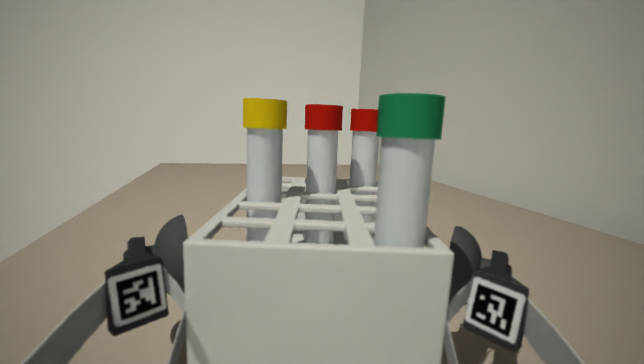

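>>> execute_actions:
  actions:
    - {"r2":{"joints":{"gripper_m":0.02}}}
  cameras: []

>>> execute_actions:
  actions:
    - {"r2":{"joints":{"lift_m":1.0}}}
  cameras: ["r2_wrist_camera", "r2_head_camera"]

Scene clock: 326.63 s.
r1.base_odometry: x=-0.019 y=+2.180 heading=-2.162 (m, m, rad; r1's odometry frame)
r1.turned_by_wheels: +0.000 (rad since the last result)
r1.turned_by_imu: +0.000 (rad since the last result)
r1.base_tilt: forward=+0.1 right=+0.9 (deg)
r1.lidar_m: 0.73 0.25 0.18 0.17 0.18 0.24 1.88 1.90 1.50 1.48 1.02 2.38
r1.head_depth_mm: 1544 1668 1784 - - - - / 1557 1690 1801 - - - - / 1585 1722 1835 - - - - / 1610 1737 1884 2098 - - - / 1635 1765 1932 2106 - - - / 1651 1796 1966 2161 - - - / 1673 1827 1998 2194 - - -
r1.base_status: not commanded
r1.joint_positions: lift_m=+1.030 arm_m=+0.001 wrist_yaw_rad=+1.820 wrist_pitch_rad=-0.028 wrist_roll_rad=-0.002 gripper_m=+0.042 head_pan_rad=-3.135 head_tilt_rad=-0.498
r1.joint_status: not commanded
r1.on_its_own: gripper_m is held at +0.041, not at your +0.020, by its stall guard, which is not easing now; left_wheel is at rest, and its effort (-22) is outside its rest range (-18 to +18)
r1.motor_effort: left_wheel=-22(21) right_wheel=-3(4) lift_m=+31(30) arm_m=+1(1) wrist_yaw_rad=+0(0) wrist_pitch_rad=+12(12) wrist_roll_rad=+1(1) gripper_m=-22(21) head_pan_rad=-3(3) head_tilt_rad=+0(0) (%)
r1.hand_pose: x=+0.2262 y=-0.0827 z=+1.1374 quat_wxyz=(+0.442, +0.564, -0.425, +0.553) (m; r1's base frame)
r1.wrist_depth_mm: 283 370 572 - - - - / 286 375 581 - - - - / 289 378 589 - - - - / 286 374 552 - - - - / 290 383 131 132 134 - - / 293 356 129 130 131 - - / 295 411 128 129 131 - -
r2.base_odometry: x=-0.659 y=-1.247 heading=+0.220 (m, m, rad; r2's odometry frame)
r2.turned_by_wheels: +0.000 (rad since the last result)
r2.turned_by_imu: +0.000 (rad since the last result)
r2.base_tilt: forward=-0.7 right=+1.2 (deg)
r2.lidar_m: 1.26 1.31 1.81 2.87 1.27 1.42 1.37 0.41 0.30 0.29 0.30 0.42
r2.head_depth_mm: 777 849 740 531 465 414 536 / 821 887 569 547 466 477 605 / 863 930 565 548 467 540 699 / 913 967 670 566 479 613 820 / 970 985 720 568 507 705 997 / 1037 989 724 570 604 831 1179 / 1110 994 725 571 712 1013 1201
r2.base_status: not commanded
r2.joint_positions: lift_m=+0.850 arm_m=+0.269 wrist_yaw_rad=+1.271 wrist_pitch_rad=-0.018 wrist_roll_rad=+0.001 gripper_m=+0.023 head_pan_rad=-1.007 head_tilt_rad=-0.790
r2.joint_status: all done
r2.motor_effort: left_wheel=+1(1) right_wheel=-2(2) lift_m=+24(24) arm_m=+4(4) wrist_yaw_rad=-1(1) wrist_pitch_rad=+8(8) wrist_roll_rad=+0(0) gripper_m=-50(99) head_pan_rad=+4(3) head_tilt_rad=-4(4) (%)
r2.hand_pose: x=+0.2230 y=-0.4892 z=+0.9602 quat_wxyz=(+0.573, +0.425, -0.565, +0.414) (m; r2's base frame)
r2.wrist_depth_mm: 953 - - - 865 570 426 / 965 - - - 806 570 425 / - - - 178 99 571 428 / - 683 504 181 103 549 428 / 337 338 120 119 104 369 376 / 213 - 100 100 100 259 246 / - 159 103 103 103 169 184
pictures: none
No camera images: the call's "cameras" was empty. Leave "cameras" out to get every camera's image.

Scene clock: 328.83 s.
r1.base_odometry: x=-0.019 y=+2.180 heading=-2.162 (m, m, rad; r1's odometry frame)
r1.turned_by_wheels: +0.000 (rad since the last result)
r1.turned_by_imu: +0.000 (rad since the last result)
r1.base_tilt: forward=+0.3 right=+0.9 (deg)
r1.lidar_m: 0.73 0.25 0.18 0.17 0.18 0.24 1.89 1.90 1.50 1.48 1.02 2.38
r1.head_depth_mm: 1538 1662 1778 - - - - / 1567 1688 1804 - - - - / 1580 1708 1831 - - - - / 1609 1745 1892 2090 - - - / 1629 1769 1922 2121 - - - / 1650 1795 1963 2155 - - - / 1675 1836 1997 2207 - - -
r1.base_status: not commanded
r1.joint_positions: lift_m=+1.030 arm_m=+0.001 wrist_yaw_rad=+1.820 wrist_pitch_rad=-0.028 wrist_roll_rad=-0.002 gripper_m=+0.042 head_pan_rad=-3.135 head_tilt_rad=-0.498
r1.joint_status: not commanded
r1.on_its_own: gripper_m is held at +0.041, not at your +0.020, by its stall guard, which is not easing now; left_wheel is at rest, and its effort (-22) is outside its rest range (-18 to +18)
r1.motor_effort: left_wheel=-22(21) right_wheel=-4(4) lift_m=+31(30) arm_m=+1(1) wrist_yaw_rad=+0(0) wrist_pitch_rad=+13(13) wrist_roll_rad=+1(1) gripper_m=-22(21) head_pan_rad=-3(3) head_tilt_rad=-1(1) (%)
r1.hand_pose: x=+0.2262 y=-0.0827 z=+1.1374 quat_wxyz=(+0.442, +0.564, -0.425, +0.553) (m; r1's base frame)
r1.wrist_depth_mm: 284 369 575 - - - - / 285 372 578 - - - - / 288 375 585 - - - - / 290 382 547 - - - - / 291 380 131 132 133 - - / 292 356 129 130 131 - - / 295 410 128 128 130 - -
r2.base_odometry: x=-0.659 y=-1.247 heading=+0.220 (m, m, rad; r2's odometry frame)
r2.turned_by_wheels: +0.000 (rad since the last result)
r2.turned_by_imu: +0.000 (rad since the last result)
r2.base_tilt: forward=-0.7 right=+1.3 (deg)
r2.lidar_m: 1.26 1.31 1.82 2.87 1.26 1.41 1.37 0.41 0.30 0.29 0.30 0.42
r2.head_depth_mm: 779 822 687 564 466 415 535 / 819 461 640 564 467 477 606 / 866 929 536 566 467 540 699 / 914 978 720 568 480 612 820 / 969 988 722 568 507 705 999 / 1039 992 723 569 605 832 1176 / 1110 992 726 571 711 1013 1200
r2.base_status: not commanded
r2.joint_positions: lift_m=+1.000 arm_m=+0.269 wrist_yaw_rad=+1.271 wrist_pitch_rad=-0.025 wrist_roll_rad=+0.001 gripper_m=+0.035 head_pan_rad=-1.007 head_tilt_rad=-0.790
r2.joint_status: all done
r2.on_its_own: gripper_m is held at +0.033, not at your +0.020, by its stall guard, which is still easing
r2.motor_effort: left_wheel=+1(1) right_wheel=-2(2) lift_m=+34(34) arm_m=+4(4) wrist_yaw_rad=-2(0) wrist_pitch_rad=+11(11) wrist_roll_rad=-1(1) gripper_m=-42(49) head_pan_rad=+4(4) head_tilt_rad=-3(3) (%)
r2.hand_pose: x=+0.2228 y=-0.4892 z=+1.1080 quat_wxyz=(+0.574, +0.427, -0.564, +0.412) (m; r2's base frame)
r2.wrist_depth_mm: 961 - - - 852 568 424 / 982 - - - 864 571 423 / - - - - 862 574 427 / - - - - 877 568 422 / - - 754 761 726 575 426 / - - 116 118 119 524 430 / - 379 102 103 104 392 412
pictures: r2_head_camera (sideways: a quarter turn clockwise sets it upright), r2_wrist_camera
camera_calibration (this result's frames):
r2_head_camera: T_world_to_cam=[[-0.349335, 0.576185, -0.738902, 0.979324], [0.854295, 0.519786, 0.0014321, -0.0095399], [0.384896, -0.63074, -0.673812, 0.831472], [0, 0, 0, 1]] pos_world=[0.0302315, -0.0348709, 1.28389]
r2_wrist_camera: T_world_to_cam=[[-0.311693, -0.949306, 0.0408162, -0.442334], [-0.151073, 0.00710181, -0.988497, 1.16992], [0.938096, -0.314274, -0.145628, -0.0426937], [0, 0, 0, 1]] pos_world=[0.0789217, -0.441636, 1.16829]
Images, in order (width x height): r2_head_camera 896x504, r2_wrist_camera 644x364.

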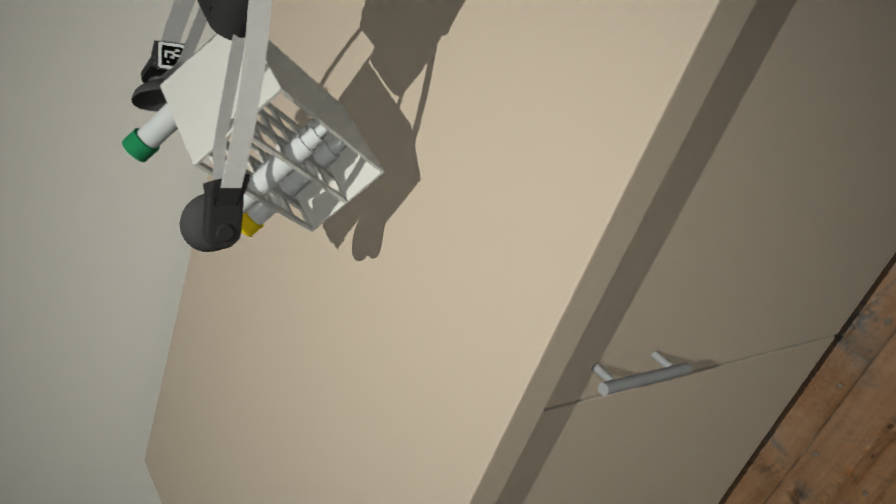

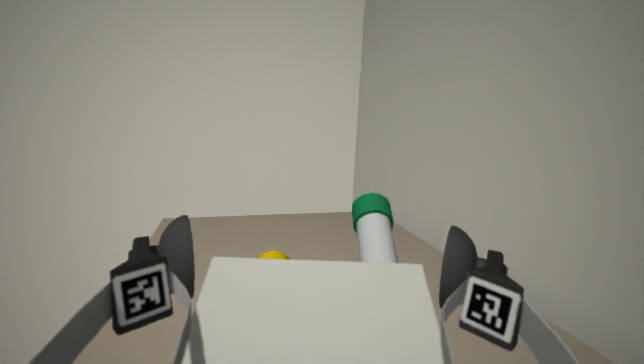

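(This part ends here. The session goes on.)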